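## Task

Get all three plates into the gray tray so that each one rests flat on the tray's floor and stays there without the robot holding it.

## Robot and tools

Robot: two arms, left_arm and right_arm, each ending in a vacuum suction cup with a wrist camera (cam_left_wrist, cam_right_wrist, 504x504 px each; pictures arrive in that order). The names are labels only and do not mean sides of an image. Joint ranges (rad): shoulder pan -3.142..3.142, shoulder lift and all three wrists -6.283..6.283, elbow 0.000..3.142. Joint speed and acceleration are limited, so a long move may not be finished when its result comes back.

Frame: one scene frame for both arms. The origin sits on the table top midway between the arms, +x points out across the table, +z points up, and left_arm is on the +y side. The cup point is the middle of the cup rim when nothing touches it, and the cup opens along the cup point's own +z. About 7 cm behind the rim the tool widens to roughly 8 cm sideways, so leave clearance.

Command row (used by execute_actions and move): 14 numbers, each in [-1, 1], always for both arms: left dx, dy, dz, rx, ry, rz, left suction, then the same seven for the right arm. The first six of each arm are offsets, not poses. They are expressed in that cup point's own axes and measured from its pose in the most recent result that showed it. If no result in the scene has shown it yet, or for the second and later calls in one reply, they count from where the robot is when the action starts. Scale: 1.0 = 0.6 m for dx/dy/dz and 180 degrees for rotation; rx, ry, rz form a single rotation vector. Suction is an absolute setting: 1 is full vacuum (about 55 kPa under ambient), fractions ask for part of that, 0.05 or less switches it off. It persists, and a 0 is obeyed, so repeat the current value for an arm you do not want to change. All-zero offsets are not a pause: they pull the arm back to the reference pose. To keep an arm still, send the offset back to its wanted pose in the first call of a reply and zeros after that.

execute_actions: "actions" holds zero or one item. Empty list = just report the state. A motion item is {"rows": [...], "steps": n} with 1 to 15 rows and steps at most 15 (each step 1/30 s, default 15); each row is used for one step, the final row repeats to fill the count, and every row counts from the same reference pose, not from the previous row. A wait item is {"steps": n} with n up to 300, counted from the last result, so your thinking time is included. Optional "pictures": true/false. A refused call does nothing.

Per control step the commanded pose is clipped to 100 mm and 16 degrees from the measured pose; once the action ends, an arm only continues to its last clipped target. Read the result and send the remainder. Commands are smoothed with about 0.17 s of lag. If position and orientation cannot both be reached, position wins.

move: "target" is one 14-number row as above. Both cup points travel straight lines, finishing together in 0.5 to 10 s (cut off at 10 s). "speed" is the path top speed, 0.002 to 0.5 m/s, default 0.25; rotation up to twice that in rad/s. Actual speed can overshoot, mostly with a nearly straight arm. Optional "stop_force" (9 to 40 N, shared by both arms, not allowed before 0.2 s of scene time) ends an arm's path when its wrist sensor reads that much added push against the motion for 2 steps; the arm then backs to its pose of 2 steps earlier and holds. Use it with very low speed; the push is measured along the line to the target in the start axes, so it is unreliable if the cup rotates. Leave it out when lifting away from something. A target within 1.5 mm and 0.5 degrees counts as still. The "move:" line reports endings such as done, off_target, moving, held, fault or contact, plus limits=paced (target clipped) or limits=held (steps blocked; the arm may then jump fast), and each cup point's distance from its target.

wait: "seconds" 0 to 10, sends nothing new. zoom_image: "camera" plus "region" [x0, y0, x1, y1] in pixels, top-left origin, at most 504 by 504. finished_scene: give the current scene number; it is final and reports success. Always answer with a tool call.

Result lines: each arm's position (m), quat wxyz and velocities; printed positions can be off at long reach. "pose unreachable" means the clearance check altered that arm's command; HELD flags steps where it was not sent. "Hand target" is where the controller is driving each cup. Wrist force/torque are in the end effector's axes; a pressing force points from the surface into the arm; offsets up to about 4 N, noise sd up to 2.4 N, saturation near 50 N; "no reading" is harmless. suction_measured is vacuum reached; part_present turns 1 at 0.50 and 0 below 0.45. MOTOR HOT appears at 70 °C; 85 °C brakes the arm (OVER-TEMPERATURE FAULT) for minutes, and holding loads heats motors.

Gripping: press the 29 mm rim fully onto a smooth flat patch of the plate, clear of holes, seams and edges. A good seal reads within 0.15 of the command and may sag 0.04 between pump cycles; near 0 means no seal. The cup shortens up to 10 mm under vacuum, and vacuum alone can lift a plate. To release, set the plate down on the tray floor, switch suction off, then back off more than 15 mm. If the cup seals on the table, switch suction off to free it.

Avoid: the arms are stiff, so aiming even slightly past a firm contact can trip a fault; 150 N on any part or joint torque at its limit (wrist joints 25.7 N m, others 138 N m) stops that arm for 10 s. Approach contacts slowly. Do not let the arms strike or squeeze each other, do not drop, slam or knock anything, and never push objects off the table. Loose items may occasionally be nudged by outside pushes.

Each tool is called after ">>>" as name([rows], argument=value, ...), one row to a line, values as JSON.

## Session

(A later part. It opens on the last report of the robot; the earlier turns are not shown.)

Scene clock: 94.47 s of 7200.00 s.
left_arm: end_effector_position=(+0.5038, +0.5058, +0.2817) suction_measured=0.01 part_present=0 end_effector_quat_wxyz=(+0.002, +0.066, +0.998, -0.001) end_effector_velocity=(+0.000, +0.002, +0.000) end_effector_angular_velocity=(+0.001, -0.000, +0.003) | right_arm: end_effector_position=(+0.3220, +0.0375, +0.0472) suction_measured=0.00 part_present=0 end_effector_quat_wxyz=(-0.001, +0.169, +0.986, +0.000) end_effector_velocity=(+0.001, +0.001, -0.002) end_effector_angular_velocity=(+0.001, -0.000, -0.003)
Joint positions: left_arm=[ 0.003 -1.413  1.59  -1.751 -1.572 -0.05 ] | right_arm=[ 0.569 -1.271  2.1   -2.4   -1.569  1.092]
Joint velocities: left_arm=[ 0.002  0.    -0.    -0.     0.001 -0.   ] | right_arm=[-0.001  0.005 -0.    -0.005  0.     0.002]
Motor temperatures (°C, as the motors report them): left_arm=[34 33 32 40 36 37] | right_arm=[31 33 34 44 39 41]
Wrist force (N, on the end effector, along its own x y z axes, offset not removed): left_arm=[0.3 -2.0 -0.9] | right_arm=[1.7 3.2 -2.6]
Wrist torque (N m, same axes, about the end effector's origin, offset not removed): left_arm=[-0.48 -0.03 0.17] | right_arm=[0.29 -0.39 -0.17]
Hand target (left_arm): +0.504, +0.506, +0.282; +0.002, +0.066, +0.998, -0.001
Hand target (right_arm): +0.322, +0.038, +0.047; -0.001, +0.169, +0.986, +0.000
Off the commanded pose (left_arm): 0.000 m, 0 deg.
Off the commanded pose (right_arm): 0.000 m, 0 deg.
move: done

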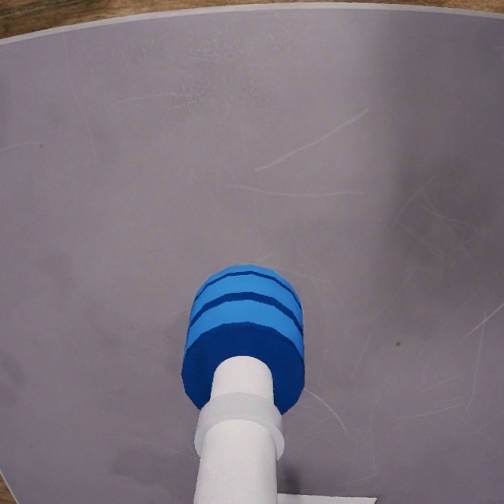

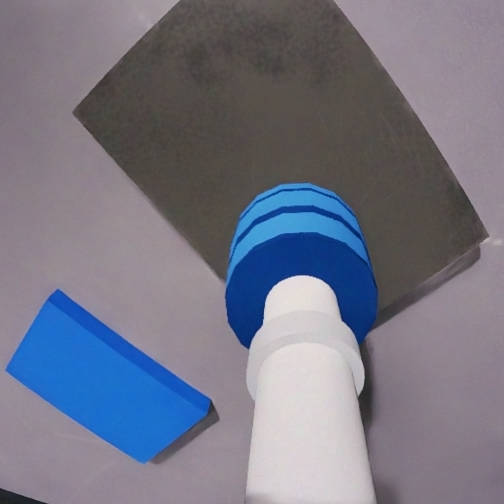

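>>> move(target=[0,0,0,0,0,0,0,0,0.007,0.04,0,0,0,1], speed=0.05)

>>> move(target=[0,0,0,0,0,0,0,0,0,0.04,0,0,0,1], speed=0.005, stop_force=10)

>>> move(target=[0,0,0,0,0,0,0,0,0,-0.22,0,0,0,1], speed=0.15)

>>> move(target=[0,0,0,0,0,0,0,-0.23,-0.53,0,0,0,0.49,1])

Scene clock: 104.53 s of 7200.00 s.
left_arm: end_effector_position=(+0.5038, +0.5058, +0.2817) suction_measured=0.01 part_present=0 end_effector_quat_wxyz=(+0.002, +0.066, +0.998, -0.001) end_effector_velocity=(-0.000, +0.000, -0.000) end_effector_angular_velocity=(-0.000, +0.000, +0.001) | right_arm: end_effector_position=(+0.3234, +0.0415, +0.0234) suction_measured=0.00 part_present=0 end_effector_quat_wxyz=(-0.001, +0.169, +0.986, +0.000) end_effector_velocity=(-0.000, +0.000, -0.002) end_effector_angular_velocity=(-0.000, +0.001, -0.001)
Joint positions: left_arm=[ 0.003 -1.413  1.59  -1.751 -1.572 -0.05 ] | right_arm=[ 0.573 -1.214  2.106 -2.463 -1.569  1.096]
Joint velocities: left_arm=[ 0. -0.  0.  0. -0. -0.] | right_arm=[ 0.     0.005  0.    -0.005  0.     0.002]
Motor temperatures (°C, as the motors report them): left_arm=[34 33 32 40 36 37] | right_arm=[31 33 34 44 39 41]
Wrist force (N, on the end effector, along its own x y z axes, offset not removed): left_arm=[-0.9 -2.1 1.9] | right_arm=[1.2 -0.5 0.1]
Wrist torque (N m, same axes, about the end effector's origin, offset not removed): left_arm=[-0.41 0.21 0.00] | right_arm=[-0.24 -0.35 -0.19]
Hand target (left_arm): +0.504, +0.506, +0.282; +0.002, +0.066, +0.998, -0.001
Hand target (right_arm): +0.323, +0.041, +0.023; -0.001, +0.169, +0.986, +0.000
Off the commanded pose (left_arm): 0.000 m, 0 deg.
Off the commanded pose (right_arm): 0.000 m, 0 deg.
After step 90, 6.20 s passed at rest.
move: done

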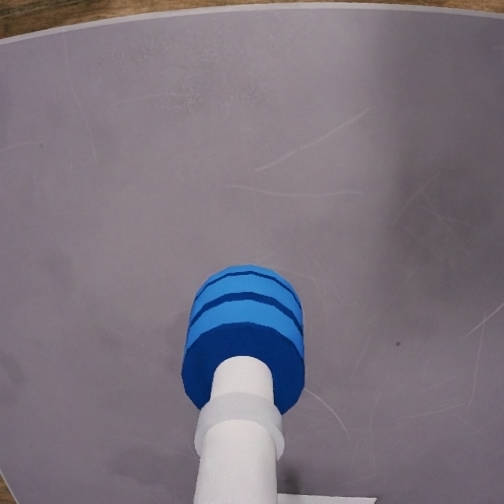

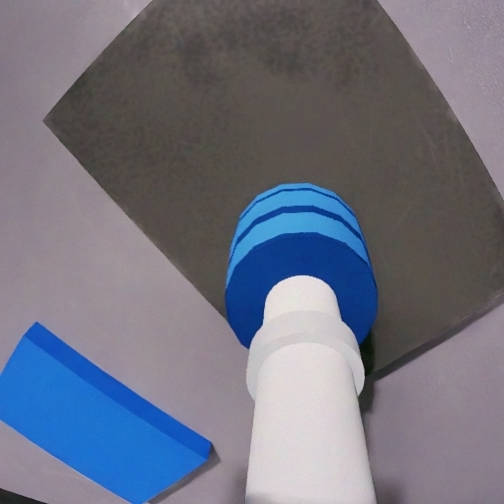

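Scene clock: 109.57 s of 7200.00 s.
left_arm: end_effector_position=(+0.5038, +0.5058, +0.2817) suction_measured=0.01 part_present=0 end_effector_quat_wxyz=(+0.002, +0.066, +0.998, -0.001) end_effector_velocity=(+0.000, -0.000, +0.000) end_effector_angular_velocity=(-0.000, -0.000, -0.000) | right_arm: end_effector_position=(+0.3234, +0.0414, -0.0006) suction_measured=1.00 part_present=1 end_effector_quat_wxyz=(-0.001, +0.169, +0.986, +0.000) end_effector_velocity=(+0.001, -0.000, -0.001) end_effector_angular_velocity=(+0.000, -0.000, -0.001)
Joint positions: left_arm=[ 0.003 -1.413  1.59  -1.751 -1.572 -0.05 ] | right_arm=[ 0.573 -1.161  2.12  -2.529 -1.569  1.096]
Joint velocities: left_arm=[-0. -0. -0.  0. -0. -0.] | right_arm=[-0.001  0.002 -0.    -0.002  0.    -0.   ]
Motor temperatures (°C, as the motors report them): left_arm=[34 33 32 40 36 37] | right_arm=[31 33 34 44 39 41]
Wrist force (N, on the end effector, along its own x y z axes, offset not removed): left_arm=[0.6 2.0 -1.2] | right_arm=[1.0 0.9 2.4]
Wrist torque (N m, same axes, about the end effector's origin, offset not removed): left_arm=[0.29 0.08 -0.02] | right_arm=[0.05 -0.17 -0.03]
Hand target (left_arm): +0.504, +0.506, +0.282; +0.002, +0.066, +0.998, -0.001
Hand target (right_arm): +0.323, +0.041, -0.001; -0.001, +0.169, +0.986, +0.000
Off the commanded pose (left_arm): 0.000 m, 0 deg.
Off the commanded pose (right_arm): 0.000 m, 0 deg.
move: done

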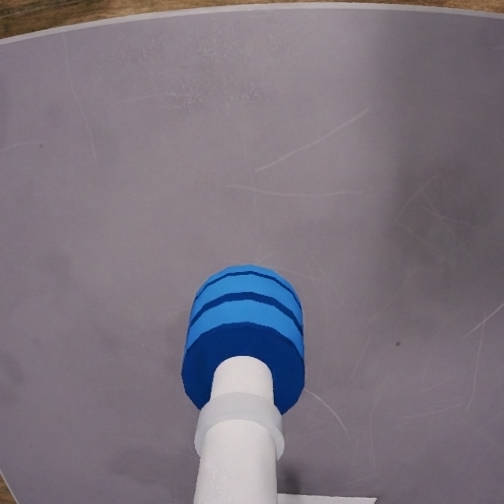

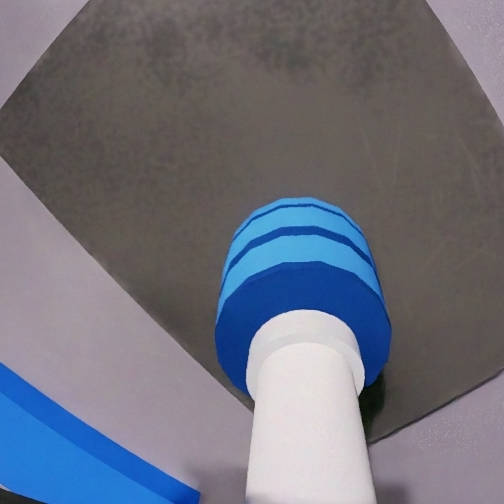

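Scene clock: 110.97 s of 7200.00 s.
left_arm: end_effector_position=(+0.5038, +0.5058, +0.2817) suction_measured=0.01 part_present=0 end_effector_quat_wxyz=(+0.002, +0.066, +0.998, -0.001) end_effector_velocity=(+0.000, -0.001, -0.000) end_effector_angular_velocity=(+0.000, +0.000, -0.001) | right_arm: end_effector_position=(+0.3235, +0.0415, +0.1314) suction_measured=1.00 part_present=1 end_effector_quat_wxyz=(-0.001, +0.169, +0.986, +0.000) end_effector_velocity=(+0.001, -0.000, +0.002) end_effector_angular_velocity=(-0.000, +0.000, -0.001)
Joint positions: left_arm=[ 0.003 -1.413  1.59  -1.751 -1.572 -0.05 ] | right_arm=[ 0.573 -1.408  1.998 -2.161 -1.569  1.096]
Joint velocities: left_arm=[-0.002  0.     0.     0.     0.    -0.   ] | right_arm=[-0.001 -0.003 -0.003  0.006 -0.     0.   ]
Motor temperatures (°C, as the motors report them): left_arm=[34 33 32 40 36 37] | right_arm=[31 33 34 44 39 41]
Wrist force (N, on the end effector, along its own x y z axes, offset not removed): left_arm=[-1.2 -3.0 0.1] | right_arm=[1.3 -0.6 -0.4]
Wrist torque (N m, same axes, about the end effector's origin, offset not removed): left_arm=[-0.58 0.36 -0.08] | right_arm=[-0.05 -0.35 -0.14]
Hand target (left_arm): +0.504, +0.506, +0.282; +0.002, +0.066, +0.998, -0.001
Hand target (right_arm): +0.323, +0.042, +0.132; -0.001, +0.169, +0.986, +0.000
Off the commanded pose (left_arm): 0.000 m, 0 deg.
Off the commanded pose (right_arm): 0.000 m, 0 deg.
move: done

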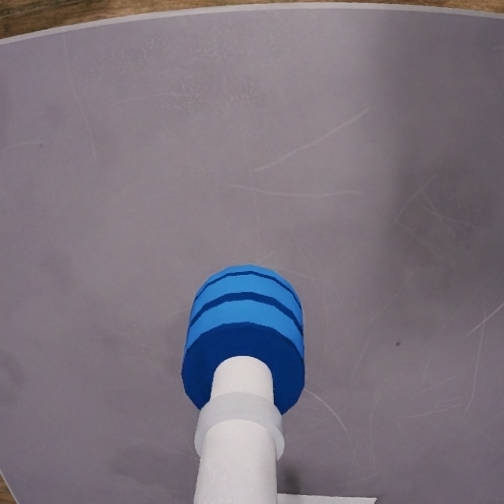

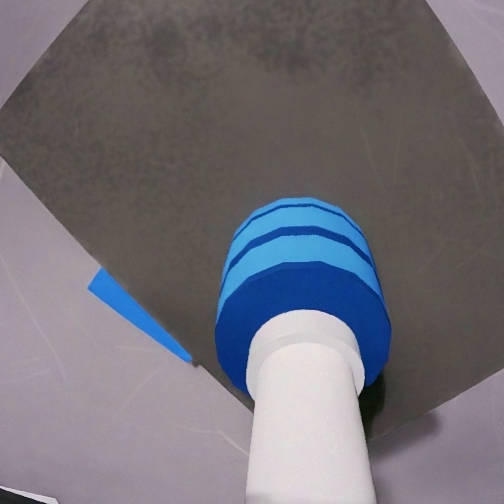

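Scene clock: 114.57 s of 7200.00 s.
left_arm: end_effector_position=(+0.5038, +0.5058, +0.2817) suction_measured=0.01 part_present=0 end_effector_quat_wxyz=(+0.002, +0.066, +0.998, -0.001) end_effector_velocity=(+0.000, -0.001, +0.000) end_effector_angular_velocity=(-0.000, -0.000, -0.001) | right_arm: end_effector_position=(+0.3485, -0.3045, +0.1318) suction_measured=1.00 part_present=1 end_effector_quat_wxyz=(-0.000, +0.807, +0.591, +0.000) end_effector_velocity=(-0.000, -0.001, -0.000) end_effector_angular_velocity=(+0.001, +0.000, -0.005)
Joint positions: left_arm=[ 0.003 -1.413  1.59  -1.751 -1.572 -0.05 ] | right_arm=[-0.335 -1.976  2.479 -2.074 -1.57   1.727]
Joint velocities: left_arm=[-0.001 -0.    -0.    -0.    -0.    -0.   ] | right_arm=[-0.006 -0.001  0.001  0.001  0.001 -0.001]
Motor temperatures (°C, as the motors report them): left_arm=[34 33 32 40 36 37] | right_arm=[31 33 34 44 39 41]
Wrist force (N, on the end effector, along its own x y z axes, offset not removed): left_arm=[-2.7 -3.2 0.4] | right_arm=[2.1 1.8 1.8]
Wrist torque (N m, same axes, about the end effector's origin, offset not removed): left_arm=[-0.51 0.31 -0.01] | right_arm=[0.22 -0.49 -0.23]
Hand target (left_arm): +0.504, +0.506, +0.282; +0.002, +0.066, +0.998, -0.001
Hand target (right_arm): +0.348, -0.305, +0.132; -0.001, +0.807, +0.591, +0.000
Off the commanded pose (left_arm): 0.000 m, 0 deg.
Off the commanded pose (right_arm): 0.001 m, 0 deg.
move: done

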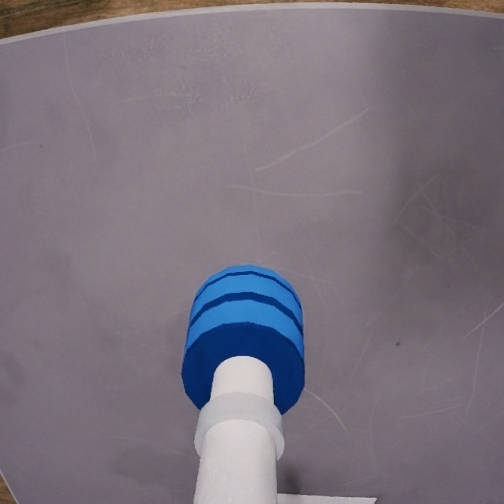

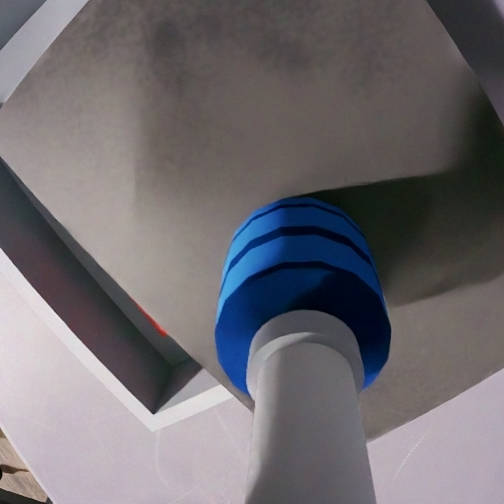

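>>> move(target=[0,0,0,0,0,0,0,0,0,0.15,0,0,0,1], speed=0.03, stop_force=10)

Scene clock: 127.93 s of 7200.00 s.
left_arm: end_effector_position=(+0.5038, +0.5058, +0.2817) suction_measured=0.01 part_present=0 end_effector_quat_wxyz=(+0.002, +0.066, +0.998, -0.001) end_effector_velocity=(-0.000, +0.000, +0.000) end_effector_angular_velocity=(-0.000, +0.000, +0.001) | right_arm: end_effector_position=(+0.3484, -0.3045, +0.0418) suction_measured=1.00 part_present=1 end_effector_quat_wxyz=(-0.001, +0.807, +0.591, +0.000) end_effector_velocity=(+0.000, +0.000, -0.002) end_effector_angular_velocity=(-0.000, -0.001, +0.002)
Joint positions: left_arm=[ 0.003 -1.413  1.59  -1.751 -1.572 -0.05 ] | right_arm=[-0.335 -1.728  2.632 -2.475 -1.569  1.727]
Joint velocities: left_arm=[ 0.001 -0.    -0.     0.    -0.    -0.   ] | right_arm=[ 0.001  0.008  0.002 -0.011  0.    -0.   ]
Motor temperatures (°C, as the motors report them): left_arm=[34 33 32 40 36 37] | right_arm=[31 33 34 44 39 41]
Wrist force (N, on the end effector, along its own x y z axes, offset not removed): left_arm=[-1.7 2.8 0.3] | right_arm=[0.1 0.5 2.2]
Wrist torque (N m, same axes, about the end effector's origin, offset not removed): left_arm=[0.21 0.29 -0.12] | right_arm=[0.01 -0.08 -0.28]
Hand target (left_arm): +0.504, +0.506, +0.282; +0.002, +0.066, +0.998, -0.001
Hand target (right_arm): +0.348, -0.305, +0.042; -0.000, +0.807, +0.591, +0.000
Off the commanded pose (left_arm): 0.000 m, 0 deg.
Off the commanded pose (right_arm): 0.000 m, 0 deg.
After step 90, 7.03 s passed at rest.
move: done

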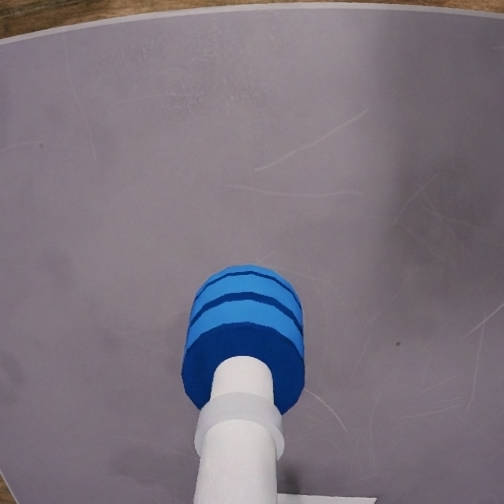

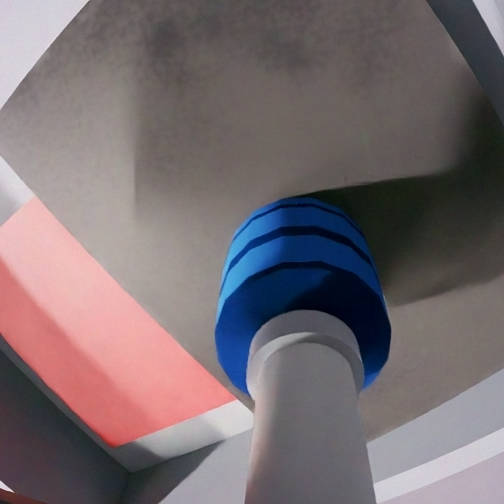

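>>> move(target=[0,0,0,0,0,0,0,0,0,0.057,0,0,0,1], speed=0.008, stop_force=10)

Scene clock: 139.80 s of 7200.00 s.
left_arm: end_effector_position=(+0.5038, +0.5058, +0.2817) suction_measured=0.01 part_present=0 end_effector_quat_wxyz=(+0.002, +0.066, +0.998, -0.001) end_effector_velocity=(+0.000, -0.000, +0.000) end_effector_angular_velocity=(+0.000, -0.000, -0.000) | right_arm: end_effector_position=(+0.3484, -0.3045, +0.0077) suction_measured=1.00 part_present=1 end_effector_quat_wxyz=(-0.001, +0.807, +0.591, +0.000) end_effector_velocity=(+0.000, +0.000, -0.001) end_effector_angular_velocity=(-0.000, -0.000, +0.001)
Joint positions: left_arm=[ 0.003 -1.413  1.59  -1.751 -1.572 -0.05 ] | right_arm=[-0.335 -1.584  2.673 -2.66  -1.569  1.727]
Joint velocities: left_arm=[-0.  0. -0. -0.  0. -0.] | right_arm=[ 0.     0.007  0.001 -0.008 -0.    -0.   ]
Motor temperatures (°C, as the motors report them): left_arm=[34 33 32 40 36 37] | right_arm=[31 33 34 44 39 41]
Wrist force (N, on the end effector, along its own x y z axes, offset not removed): left_arm=[-2.6 2.1 4.0] | right_arm=[3.9 1.3 1.3]
Wrist torque (N m, same axes, about the end effector's origin, offset not removed): left_arm=[0.11 0.42 -0.09] | right_arm=[0.02 -0.66 -0.16]
Hand target (left_arm): +0.504, +0.506, +0.282; +0.002, +0.066, +0.998, -0.001
Hand target (right_arm): +0.348, -0.305, +0.008; -0.001, +0.807, +0.591, +0.000
Off the commanded pose (left_arm): 0.000 m, 0 deg.
Off the commanded pose (right_arm): 0.000 m, 0 deg.
After step 90, 4.40 s passed at rest.
move: done

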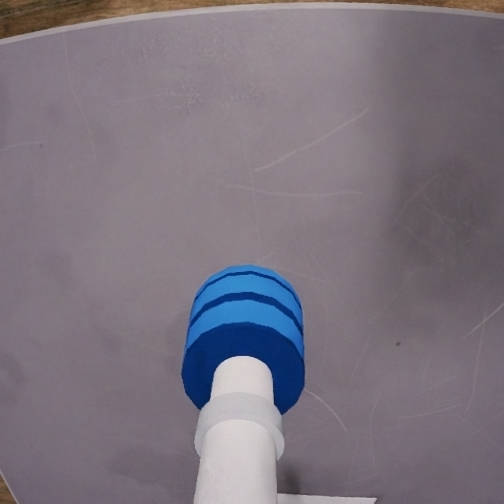

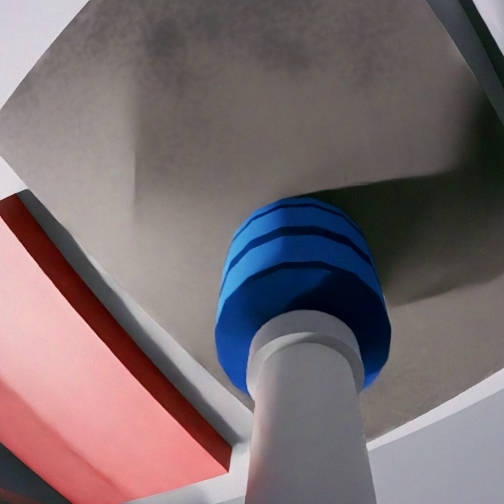

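>>> move(target=[0,0,0,0,0,0,0,0,0,0.007,0,0,0,1], speed=0.004, stop_force=10)

>>> move(target=[0,0,0,0,0,0,0,0,0,-0.005,0,0,0,0], speed=0.004)

>>> move(target=[0,0,0,0,0,0,0,0,0,-0.22,0,0,0,0], speed=0.15)

>>> move(target=[0,0,0,0,0,0,0,0.657,-0.342,0,0,0,-0.49,0])

>>> move(target=[0,0,0,0,0,0,0,0,0,0.15,0,0,0,0])

Scene clock: 149.63 s of 7200.00 s.
left_arm: end_effector_position=(+0.5038, +0.5058, +0.2817) suction_measured=0.01 part_present=0 end_effector_quat_wxyz=(+0.002, +0.066, +0.998, -0.001) end_effector_velocity=(+0.000, -0.000, +0.000) end_effector_angular_velocity=(-0.000, -0.000, -0.000) | right_arm: end_effector_position=(+0.3484, -0.3045, +0.0036) suction_measured=1.00 part_present=1 end_effector_quat_wxyz=(-0.001, +0.807, +0.591, +0.000) end_effector_velocity=(+0.000, -0.000, -0.001) end_effector_angular_velocity=(+0.000, +0.000, -0.001)
Joint positions: left_arm=[ 0.003 -1.413  1.59  -1.751 -1.572 -0.05 ] | right_arm=[-0.335 -1.565  2.678 -2.684 -1.569  1.727]
Joint velocities: left_arm=[-0. -0. -0.  0. -0.  0.] | right_arm=[-0.001  0.004  0.001 -0.004  0.    -0.   ]
Motor temperatures (°C, as the motors report them): left_arm=[34 33 32 40 36 37] | right_arm=[31 33 34 44 39 41]
Wrist force (N, on the end effector, along its own x y z axes, offset not removed): left_arm=[0.4 1.7 -2.9] | right_arm=[4.7 1.1 -1.2]
Wrist torque (N m, same axes, about the end effector's origin, offset not removed): left_arm=[-0.08 0.30 -0.02] | right_arm=[0.10 -0.68 -0.13]
Hand target (left_arm): +0.504, +0.506, +0.282; +0.002, +0.066, +0.998, -0.001
Hand target (right_arm): +0.348, -0.305, +0.003; -0.001, +0.807, +0.591, +0.000
Off the commanded pose (left_arm): 0.000 m, 0 deg.
Off the commanded pose (right_arm): 0.000 m, 0 deg.
After step 90, 5.60 s passed at rest.
move: done

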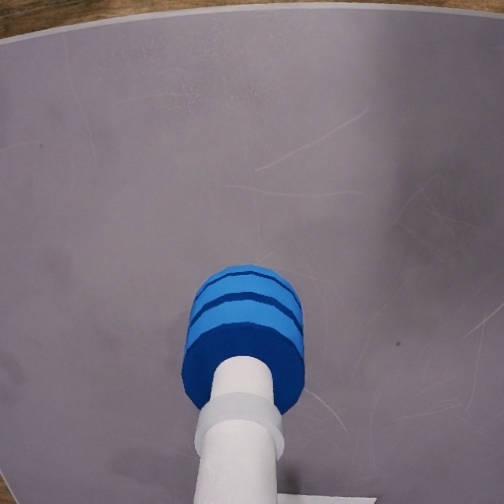

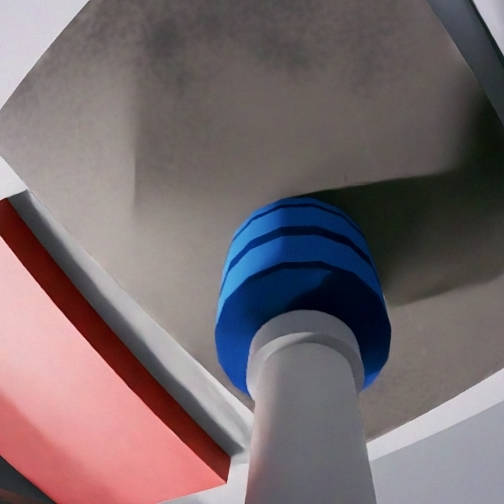

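Scene clock: 150.60 s of 7200.00 s.
left_arm: end_effector_position=(+0.5038, +0.5058, +0.2817) suction_measured=0.01 part_present=0 end_effector_quat_wxyz=(+0.002, +0.066, +0.998, -0.001) end_effector_velocity=(+0.000, -0.000, +0.000) end_effector_angular_velocity=(+0.000, -0.000, -0.001) | right_arm: end_effector_position=(+0.3484, -0.3045, +0.0065) suction_measured=0.00 part_present=0 end_effector_quat_wxyz=(-0.001, +0.807, +0.591, +0.000) end_effector_velocity=(+0.000, +0.000, +0.001) end_effector_angular_velocity=(+0.000, -0.001, -0.001)
Joint positions: left_arm=[ 0.003 -1.413  1.59  -1.751 -1.572 -0.05 ] | right_arm=[-0.335 -1.578  2.675 -2.667 -1.569  1.727]
Joint velocities: left_arm=[-0.001 -0.    -0.    -0.     0.    -0.   ] | right_arm=[ 0.    -0.004 -0.001  0.004  0.     0.001]
Motor temperatures (°C, as the motors report them): left_arm=[34 33 32 40 36 37] | right_arm=[31 33 34 44 39 41]
Wrist force (N, on the end effector, along its own x y z axes, offset not removed): left_arm=[-0.1 -3.4 1.8] | right_arm=[1.1 -2.0 -7.1]
Wrist torque (N m, same axes, about the end effector's origin, offset not removed): left_arm=[-0.69 0.00 0.03] | right_arm=[-0.32 -0.44 -0.13]
Hand target (left_arm): +0.504, +0.506, +0.282; +0.002, +0.066, +0.998, -0.001
Hand target (right_arm): +0.348, -0.305, +0.007; -0.001, +0.807, +0.591, +0.000
Off the commanded pose (left_arm): 0.000 m, 0 deg.
Off the commanded pose (right_arm): 0.000 m, 0 deg.
move: done

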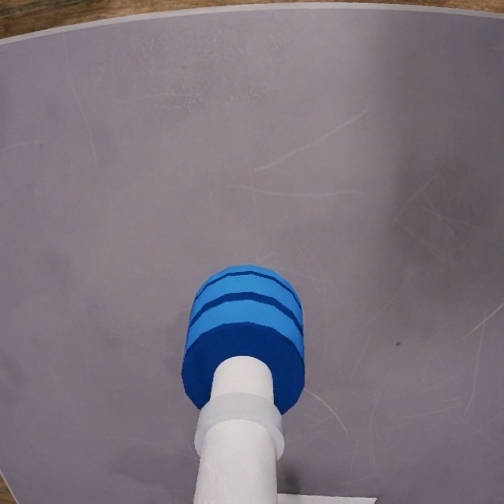

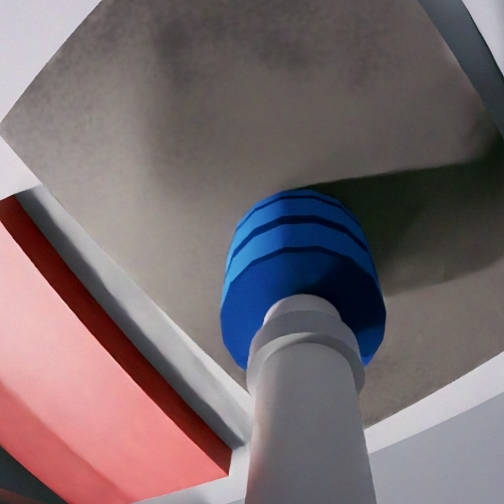

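Scene clock: 152.03 s of 7200.00 s.
left_arm: end_effector_position=(+0.5038, +0.5058, +0.2817) suction_measured=0.01 part_present=0 end_effector_quat_wxyz=(+0.002, +0.066, +0.998, -0.001) end_effector_velocity=(-0.000, +0.001, +0.000) end_effector_angular_velocity=(+0.000, -0.000, +0.002) | right_arm: end_effector_position=(+0.3485, -0.3045, +0.1386) suction_measured=0.00 part_present=0 end_effector_quat_wxyz=(-0.001, +0.807, +0.591, +0.000) end_effector_velocity=(-0.000, -0.000, +0.002) end_effector_angular_velocity=(+0.000, -0.000, -0.000)
Joint positions: left_arm=[ 0.003 -1.413  1.59  -1.751 -1.572 -0.05 ] | right_arm=[-0.335 -1.988  2.466 -2.049 -1.569  1.727]
Joint velocities: left_arm=[ 0.002  0.    -0.    -0.     0.     0.   ] | right_arm=[-0.001 -0.005 -0.003  0.007  0.    -0.001]
Motor temperatures (°C, as the motors report them): left_arm=[34 33 32 40 36 37] | right_arm=[31 33 34 44 39 41]
Wrist force (N, on the end effector, along its own x y z axes, offset not removed): left_arm=[1.8 3.1 1.3] | right_arm=[1.2 0.4 0.0]
Wrist torque (N m, same axes, about the end effector's origin, offset not removed): left_arm=[0.38 -0.05 -0.03] | right_arm=[-0.11 -0.30 -0.15]
Hand target (left_arm): +0.504, +0.506, +0.282; +0.002, +0.066, +0.998, -0.001
Hand target (right_arm): +0.348, -0.305, +0.139; -0.001, +0.807, +0.591, +0.000
Off the commanded pose (left_arm): 0.000 m, 0 deg.
Off the commanded pose (right_arm): 0.000 m, 0 deg.
move: done

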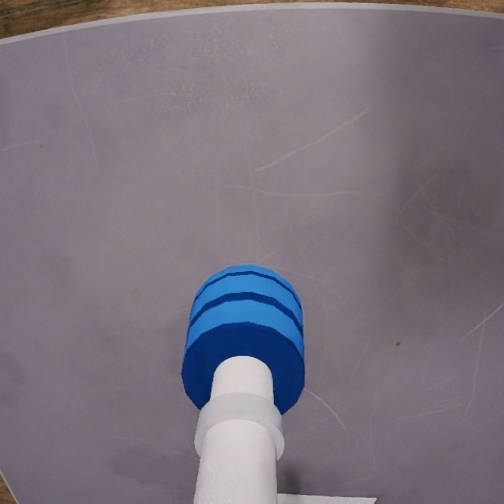

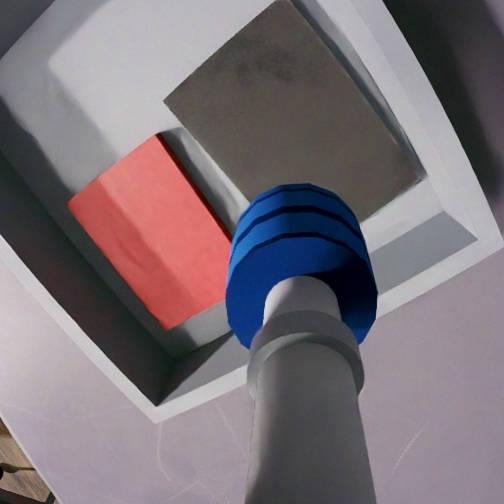

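Scene clock: 155.67 s of 7200.00 s.
left_arm: end_effector_position=(+0.5038, +0.5058, +0.2817) suction_measured=0.01 part_present=0 end_effector_quat_wxyz=(+0.002, +0.066, +0.998, -0.001) end_effector_velocity=(+0.000, -0.001, -0.000) end_effector_angular_velocity=(+0.000, -0.000, -0.001) | right_arm: end_effector_position=(+0.2711, +0.1335, +0.1381) suction_measured=0.00 part_present=0 end_effector_quat_wxyz=(-0.001, +0.168, +0.986, +0.000) end_effector_velocity=(-0.000, +0.002, +0.000) end_effector_angular_velocity=(-0.000, +0.000, +0.007)
Joint positions: left_arm=[ 0.003 -1.413  1.59  -1.751 -1.572 -0.05 ] | right_arm=[ 0.764 -1.289  1.825 -2.108 -1.569  1.286]
Joint velocities: left_arm=[-0.001 -0.     0.    -0.     0.    -0.   ] | right_arm=[ 0.002  0.003 -0.004  0.002 -0.    -0.005]
Motor temperatures (°C, as the motors report them): left_arm=[34 33 32 40 36 37] | right_arm=[31 33 34 44 39 41]
Wrist force (N, on the end effector, along its own x y z axes, offset not removed): left_arm=[-3.9 -2.9 4.6] | right_arm=[1.8 0.0 0.6]
Wrist torque (N m, same axes, about the end effector's origin, offset not removed): left_arm=[-0.35 0.65 0.16] | right_arm=[-0.11 -0.43 -0.26]
Hand target (left_arm): +0.504, +0.506, +0.282; +0.002, +0.066, +0.998, -0.001
Hand target (right_arm): +0.271, +0.134, +0.138; -0.001, +0.168, +0.986, +0.000
Off the commanded pose (left_arm): 0.000 m, 0 deg.
Off the commanded pose (right_arm): 0.001 m, 0 deg.
move: done

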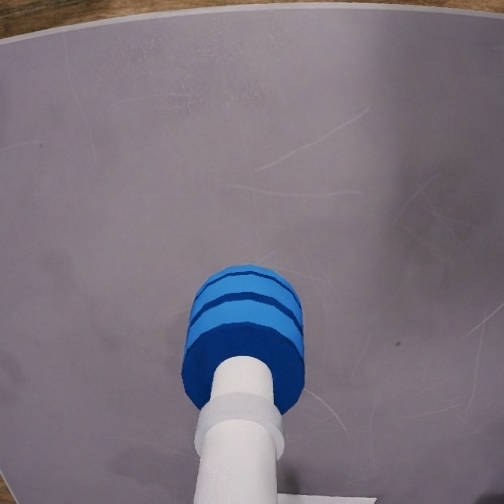

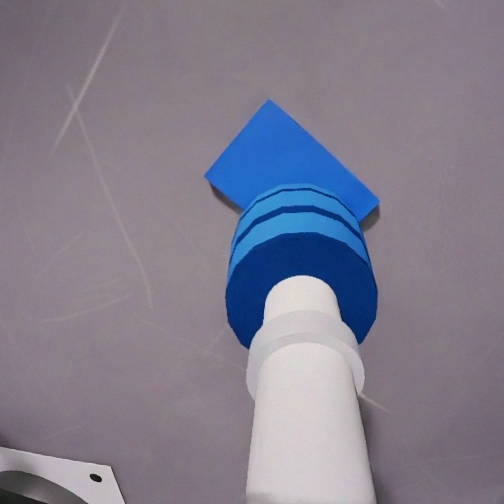

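Scene clock: 156.63 s of 7200.00 s.
left_arm: end_effector_position=(+0.5038, +0.5058, +0.2817) suction_measured=0.01 part_present=0 end_effector_quat_wxyz=(+0.002, +0.066, +0.998, -0.001) end_effector_velocity=(-0.000, +0.000, -0.000) end_effector_angular_velocity=(-0.000, +0.000, +0.001) | right_arm: end_effector_position=(+0.2711, +0.1334, +0.0482) suction_measured=0.00 part_present=0 end_effector_quat_wxyz=(-0.001, +0.168, +0.986, +0.000) end_effector_velocity=(+0.001, +0.000, -0.002) end_effector_angular_velocity=(+0.000, +0.001, -0.002)
Joint positions: left_arm=[ 0.003 -1.413  1.59  -1.751 -1.572 -0.05 ] | right_arm=[ 0.764 -1.155  1.918 -2.334 -1.569  1.286]
Joint velocities: left_arm=[ 0.001 -0.     0.    -0.    -0.    -0.   ] | right_arm=[-0.001  0.004  0.001 -0.004  0.001  0.   ]
Motor temperatures (°C, as the motors report them): left_arm=[34 33 32 40 36 37] | right_arm=[31 33 34 44 39 41]
Wrist force (N, on the end effector, along its own x y z axes, offset not removed): left_arm=[0.7 0.6 0.2] | right_arm=[1.1 1.1 -0.7]
Wrist torque (N m, same axes, about the end effector's origin, offset not removed): left_arm=[-0.01 0.02 0.17] | right_arm=[0.05 -0.27 -0.21]
Hand target (left_arm): +0.504, +0.506, +0.282; +0.002, +0.066, +0.998, -0.001
Hand target (right_arm): +0.271, +0.133, +0.048; -0.001, +0.168, +0.986, +0.000
Off the commanded pose (left_arm): 0.000 m, 0 deg.
Off the commanded pose (right_arm): 0.000 m, 0 deg.
move: done

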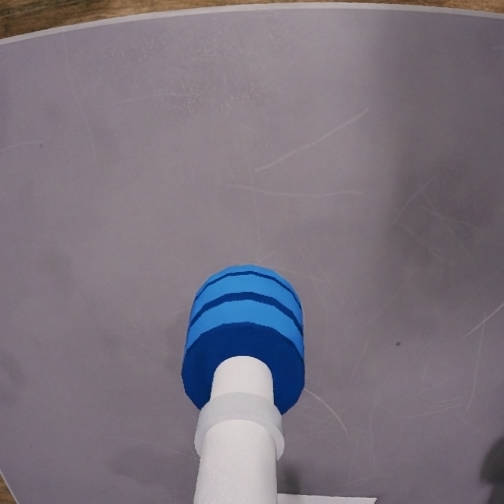

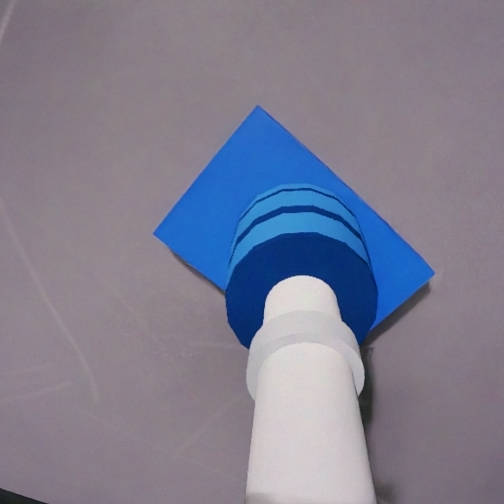

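>>> move(target=[0,0,0,0,0,0,0,0.033,0,0.035,0,0,0,1], speed=0.05)

>>> move(target=[0,0,0,0,0,0,0,0,0,0.042,0,0,0,1], speed=0.005, stop_force=10)

>>> move(target=[0,0,0,0,0,0,0,0,0,-0.22,0,0,0,1], speed=0.15)

>>> move(target=[0,0,0,0,0,0,0,-0.56,-0.725,0,0,0,0.04,1])

>>> move(target=[0,0,0,0,0,0,0,0,0,0.13,0,0,0,1], speed=0.03, stop_force=10)

Scene clock: 165.03 s of 7200.00 s.
left_arm: end_effector_position=(+0.5038, +0.5058, +0.2817) suction_measured=0.01 part_present=0 end_effector_quat_wxyz=(+0.002, +0.066, +0.998, -0.001) end_effector_velocity=(+0.000, -0.000, -0.000) end_effector_angular_velocity=(+0.000, +0.000, -0.001) | right_arm: end_effector_position=(+0.2525, +0.1400, +0.0273) suction_measured=0.00 part_present=0 end_effector_quat_wxyz=(-0.001, +0.168, +0.986, +0.000) end_effector_velocity=(-0.002, +0.001, -0.002) end_effector_angular_velocity=(-0.001, +0.001, +0.001)
Joint positions: left_arm=[ 0.003 -1.413  1.59  -1.751 -1.572 -0.05 ] | right_arm=[ 0.798 -1.119  1.934 -2.386 -1.569  1.321]
Joint velocities: left_arm=[-0.001  0.     0.     0.     0.    -0.   ] | right_arm=[ 0.003  0.004  0.001 -0.003 -0.     0.002]
Motor temperatures (°C, as the motors report them): left_arm=[34 33 32 40 36 37] | right_arm=[31 33 34 44 39 41]
Wrist force (N, on the end effector, along its own x y z axes, offset not removed): left_arm=[-3.2 2.8 0.8] | right_arm=[3.1 1.3 1.9]
Wrist torque (N m, same axes, about the end effector's origin, offset not removed): left_arm=[0.03 0.52 0.14] | right_arm=[0.13 -0.58 -0.07]
Hand target (left_arm): +0.504, +0.506, +0.282; +0.002, +0.066, +0.998, -0.001
Hand target (right_arm): +0.252, +0.140, +0.027; -0.001, +0.168, +0.986, +0.000
Off the commanded pose (left_arm): 0.000 m, 0 deg.
Off the commanded pose (right_arm): 0.000 m, 0 deg.
After step 90, 4.47 s passed at rest.
move: done

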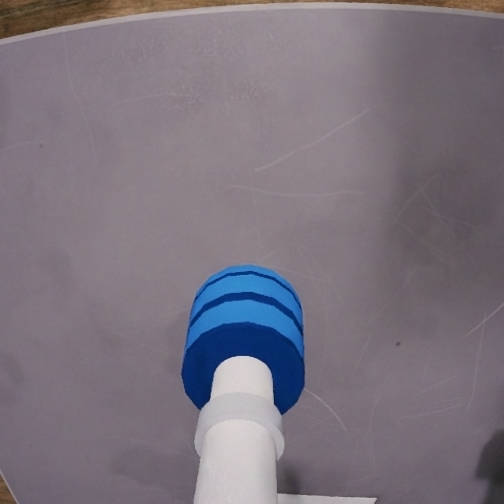

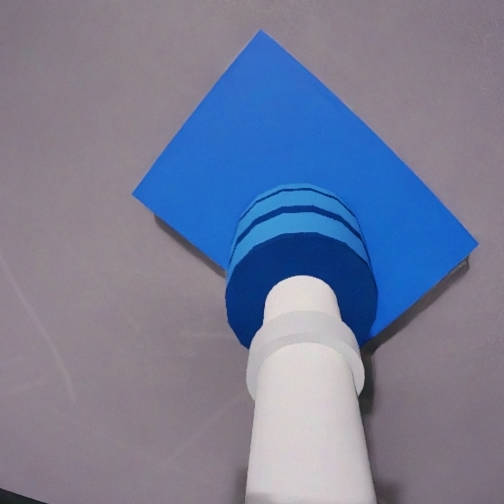

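Scene clock: 170.30 s of 7200.00 s.
left_arm: end_effector_position=(+0.5038, +0.5058, +0.2817) suction_measured=0.01 part_present=0 end_effector_quat_wxyz=(+0.002, +0.066, +0.998, -0.001) end_effector_velocity=(-0.000, -0.000, -0.000) end_effector_angular_velocity=(-0.000, +0.000, +0.000) | right_arm: end_effector_position=(+0.2524, +0.1399, +0.0021) suction_measured=1.00 part_present=1 end_effector_quat_wxyz=(-0.001, +0.168, +0.986, +0.000) end_effector_velocity=(-0.001, -0.000, -0.001) end_effector_angular_velocity=(-0.001, +0.001, -0.001)
Joint positions: left_arm=[ 0.003 -1.413  1.59  -1.751 -1.572 -0.05 ] | right_arm=[ 0.798 -1.071  1.948 -2.447 -1.569  1.321]
Joint velocities: left_arm=[-0.  0.  0.  0. -0. -0.] | right_arm=[ 0.001  0.002  0.001 -0.002  0.     0.002]
Motor temperatures (°C, as the motors report them): left_arm=[34 33 32 40 36 37] | right_arm=[31 33 34 44 39 41]
Wrist force (N, on the end effector, along its own x y z axes, offset not removed): left_arm=[1.3 -0.8 1.5] | right_arm=[2.4 -1.0 0.0]
Wrist torque (N m, same axes, about the end effector's origin, offset not removed): left_arm=[-0.34 0.00 -0.02] | right_arm=[-0.21 -0.35 -0.23]
Hand target (left_arm): +0.504, +0.506, +0.282; +0.002, +0.066, +0.998, -0.001
Hand target (right_arm): +0.252, +0.140, +0.002; -0.001, +0.168, +0.986, +0.000
Off the commanded pose (left_arm): 0.000 m, 0 deg.
Off the commanded pose (right_arm): 0.000 m, 0 deg.
move: done

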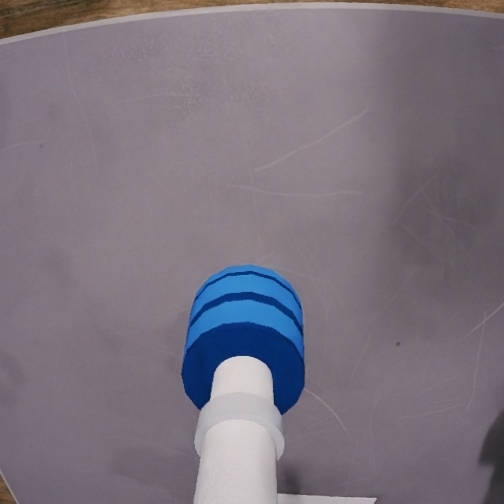

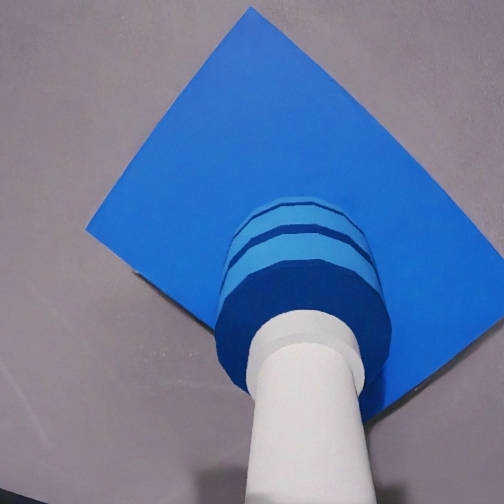

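Scene clock: 171.70 s of 7200.00 s.
left_arm: end_effector_position=(+0.5038, +0.5058, +0.2817) suction_measured=0.01 part_present=0 end_effector_quat_wxyz=(+0.002, +0.066, +0.998, -0.001) end_effector_velocity=(-0.000, +0.001, +0.000) end_effector_angular_velocity=(+0.000, -0.000, +0.002) | right_arm: end_effector_position=(+0.2525, +0.1400, +0.1341) suction_measured=1.00 part_present=1 end_effector_quat_wxyz=(-0.001, +0.168, +0.986, +0.000) end_effector_velocity=(+0.000, -0.000, +0.002) end_effector_angular_velocity=(-0.000, +0.000, +0.000)
Joint positions: left_arm=[ 0.003 -1.413  1.59  -1.751 -1.572 -0.05 ] | right_arm=[ 0.798 -1.285  1.832 -2.118 -1.569  1.321]
Joint velocities: left_arm=[ 0.002 -0.    -0.     0.     0.     0.   ] | right_arm=[-0.    -0.002 -0.003  0.005 -0.    -0.   ]
Motor temperatures (°C, as the motors report them): left_arm=[34 33 32 40 36 37] | right_arm=[31 33 34 44 39 41]
Wrist force (N, on the end effector, along its own x y z axes, offset not removed): left_arm=[-3.8 -0.1 0.6] | right_arm=[2.2 -1.3 0.8]
Wrist torque (N m, same axes, about the end effector's origin, offset not removed): left_arm=[-0.11 0.52 -0.03] | right_arm=[-0.30 -0.42 -0.21]
Hand target (left_arm): +0.504, +0.506, +0.282; +0.002, +0.066, +0.998, -0.001
Hand target (right_arm): +0.253, +0.140, +0.134; -0.001, +0.168, +0.986, +0.000
Off the commanded pose (left_arm): 0.000 m, 0 deg.
Off the commanded pose (right_arm): 0.000 m, 0 deg.
move: done

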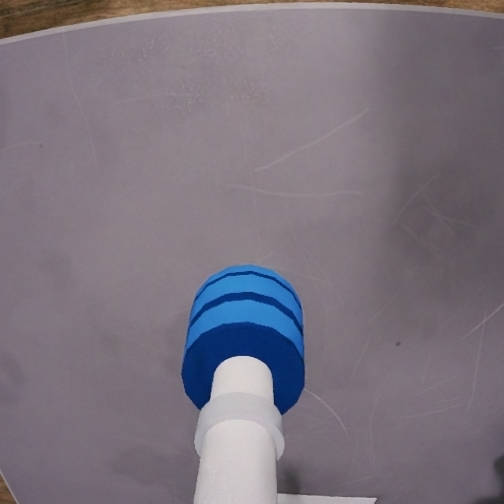

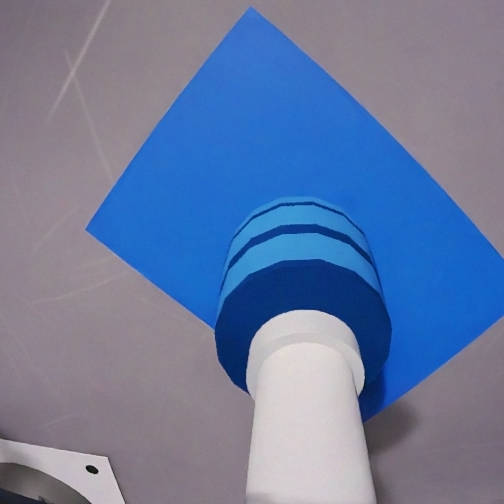

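Scene clock: 174.47 s of 7200.00 s.
left_arm: end_effector_position=(+0.5038, +0.5058, +0.2817) suction_measured=0.01 part_present=0 end_effector_quat_wxyz=(+0.002, +0.066, +0.998, -0.001) end_effector_velocity=(-0.000, +0.001, +0.000) end_effector_angular_velocity=(-0.001, -0.000, +0.002) | right_arm: end_effector_position=(+0.4257, -0.3822, +0.1344) suction_measured=1.00 part_present=1 end_effector_quat_wxyz=(+0.000, +0.230, +0.973, +0.001) end_effector_velocity=(+0.001, -0.002, -0.000) end_effector_angular_velocity=(+0.001, +0.000, +0.001)
Joint positions: left_arm=[ 0.003 -1.413  1.59  -1.751 -1.572 -0.05 ] | right_arm=[-0.518 -1.77   2.343 -2.144 -1.57   0.13 ]
Joint velocities: left_arm=[ 0.002 -0.    -0.    -0.    -0.     0.   ] | right_arm=[-0.004  0.003 -0.002 -0.001  0.001 -0.005]
Motor temperatures (°C, as the motors report them): left_arm=[34 33 32 40 36 37] | right_arm=[31 33 34 44 39 41]
Wrist force (N, on the end effector, along its own x y z axes, offset not removed): left_arm=[0.2 -1.7 -0.7] | right_arm=[2.5 1.2 0.9]
Wrist torque (N m, same axes, about the end effector's origin, offset not removed): left_arm=[-0.21 0.14 0.18] | right_arm=[0.14 -0.48 -0.12]
Hand target (left_arm): +0.504, +0.506, +0.282; +0.002, +0.066, +0.998, -0.001
Hand target (right_arm): +0.426, -0.382, +0.134; +0.000, +0.230, +0.973, +0.001
Off the commanded pose (left_arm): 0.000 m, 0 deg.
Off the commanded pose (right_arm): 0.001 m, 0 deg.
move: done

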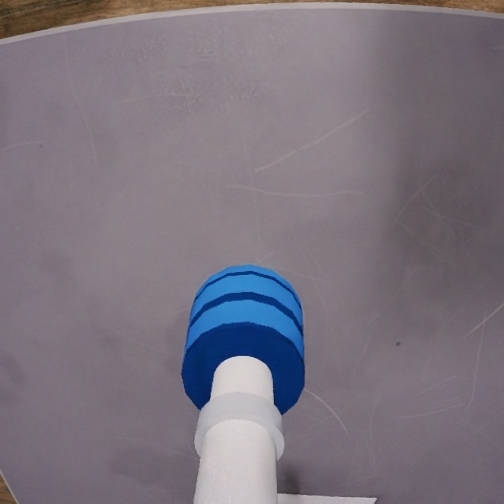

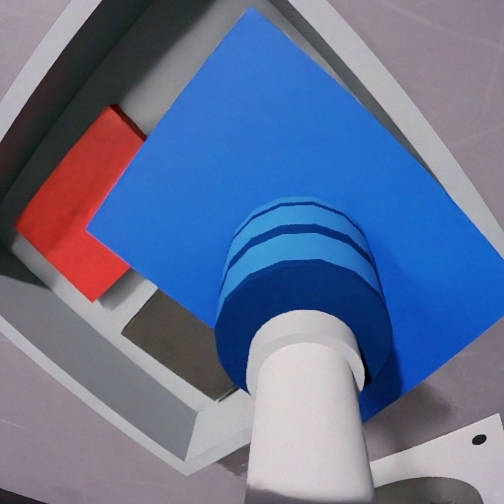

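Scene clock: 177.40 s of 7200.00 s.
left_arm: end_effector_position=(+0.5038, +0.5058, +0.2817) suction_measured=0.01 part_present=0 end_effector_quat_wxyz=(+0.002, +0.066, +0.998, -0.001) end_effector_velocity=(+0.000, -0.000, +0.000) end_effector_angular_velocity=(+0.000, -0.000, -0.000) | right_arm: end_effector_position=(+0.4257, -0.3822, +0.0565) suction_measured=1.00 part_present=1 end_effector_quat_wxyz=(+0.000, +0.230, +0.973, +0.001) end_effector_velocity=(+0.000, -0.000, -0.002) end_effector_angular_velocity=(+0.000, +0.001, +0.000)
Joint positions: left_arm=[ 0.003 -1.413  1.59  -1.751 -1.572 -0.05 ] | right_arm=[-0.518 -1.591  2.457 -2.437 -1.57   0.13 ]
Joint velocities: left_arm=[-0. -0. -0.  0.  0. -0.] | right_arm=[-0.     0.006  0.002 -0.008  0.    -0.   ]
Motor temperatures (°C, as the motors report them): left_arm=[34 33 32 40 36 37] | right_arm=[31 33 34 44 39 41]
Wrist force (N, on the end effector, along its own x y z axes, offset not removed): left_arm=[-0.2 0.7 -0.4] | right_arm=[2.0 1.7 0.4]
Wrist torque (N m, same axes, about the end effector's origin, offset not removed): left_arm=[-0.10 0.02 0.27] | right_arm=[0.06 -0.35 -0.15]
Hand target (left_arm): +0.504, +0.506, +0.282; +0.002, +0.066, +0.998, -0.001
Hand target (right_arm): +0.426, -0.382, +0.056; +0.000, +0.230, +0.973, +0.001
Off the commanded pose (left_arm): 0.000 m, 0 deg.
Off the commanded pose (right_arm): 0.000 m, 0 deg.
move: done

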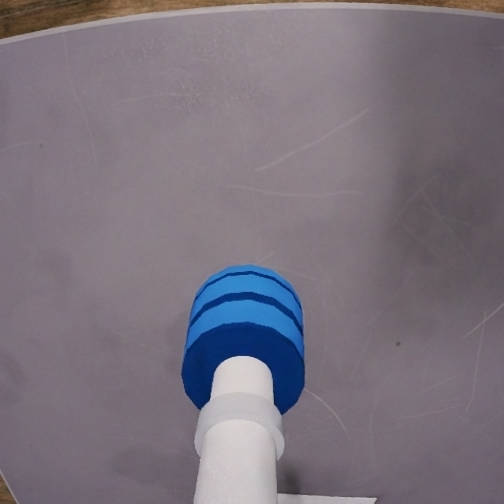

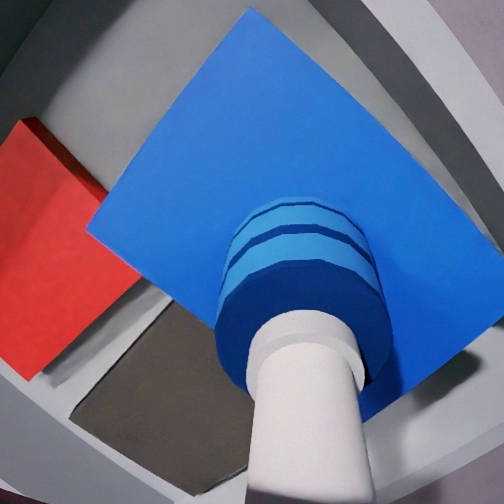

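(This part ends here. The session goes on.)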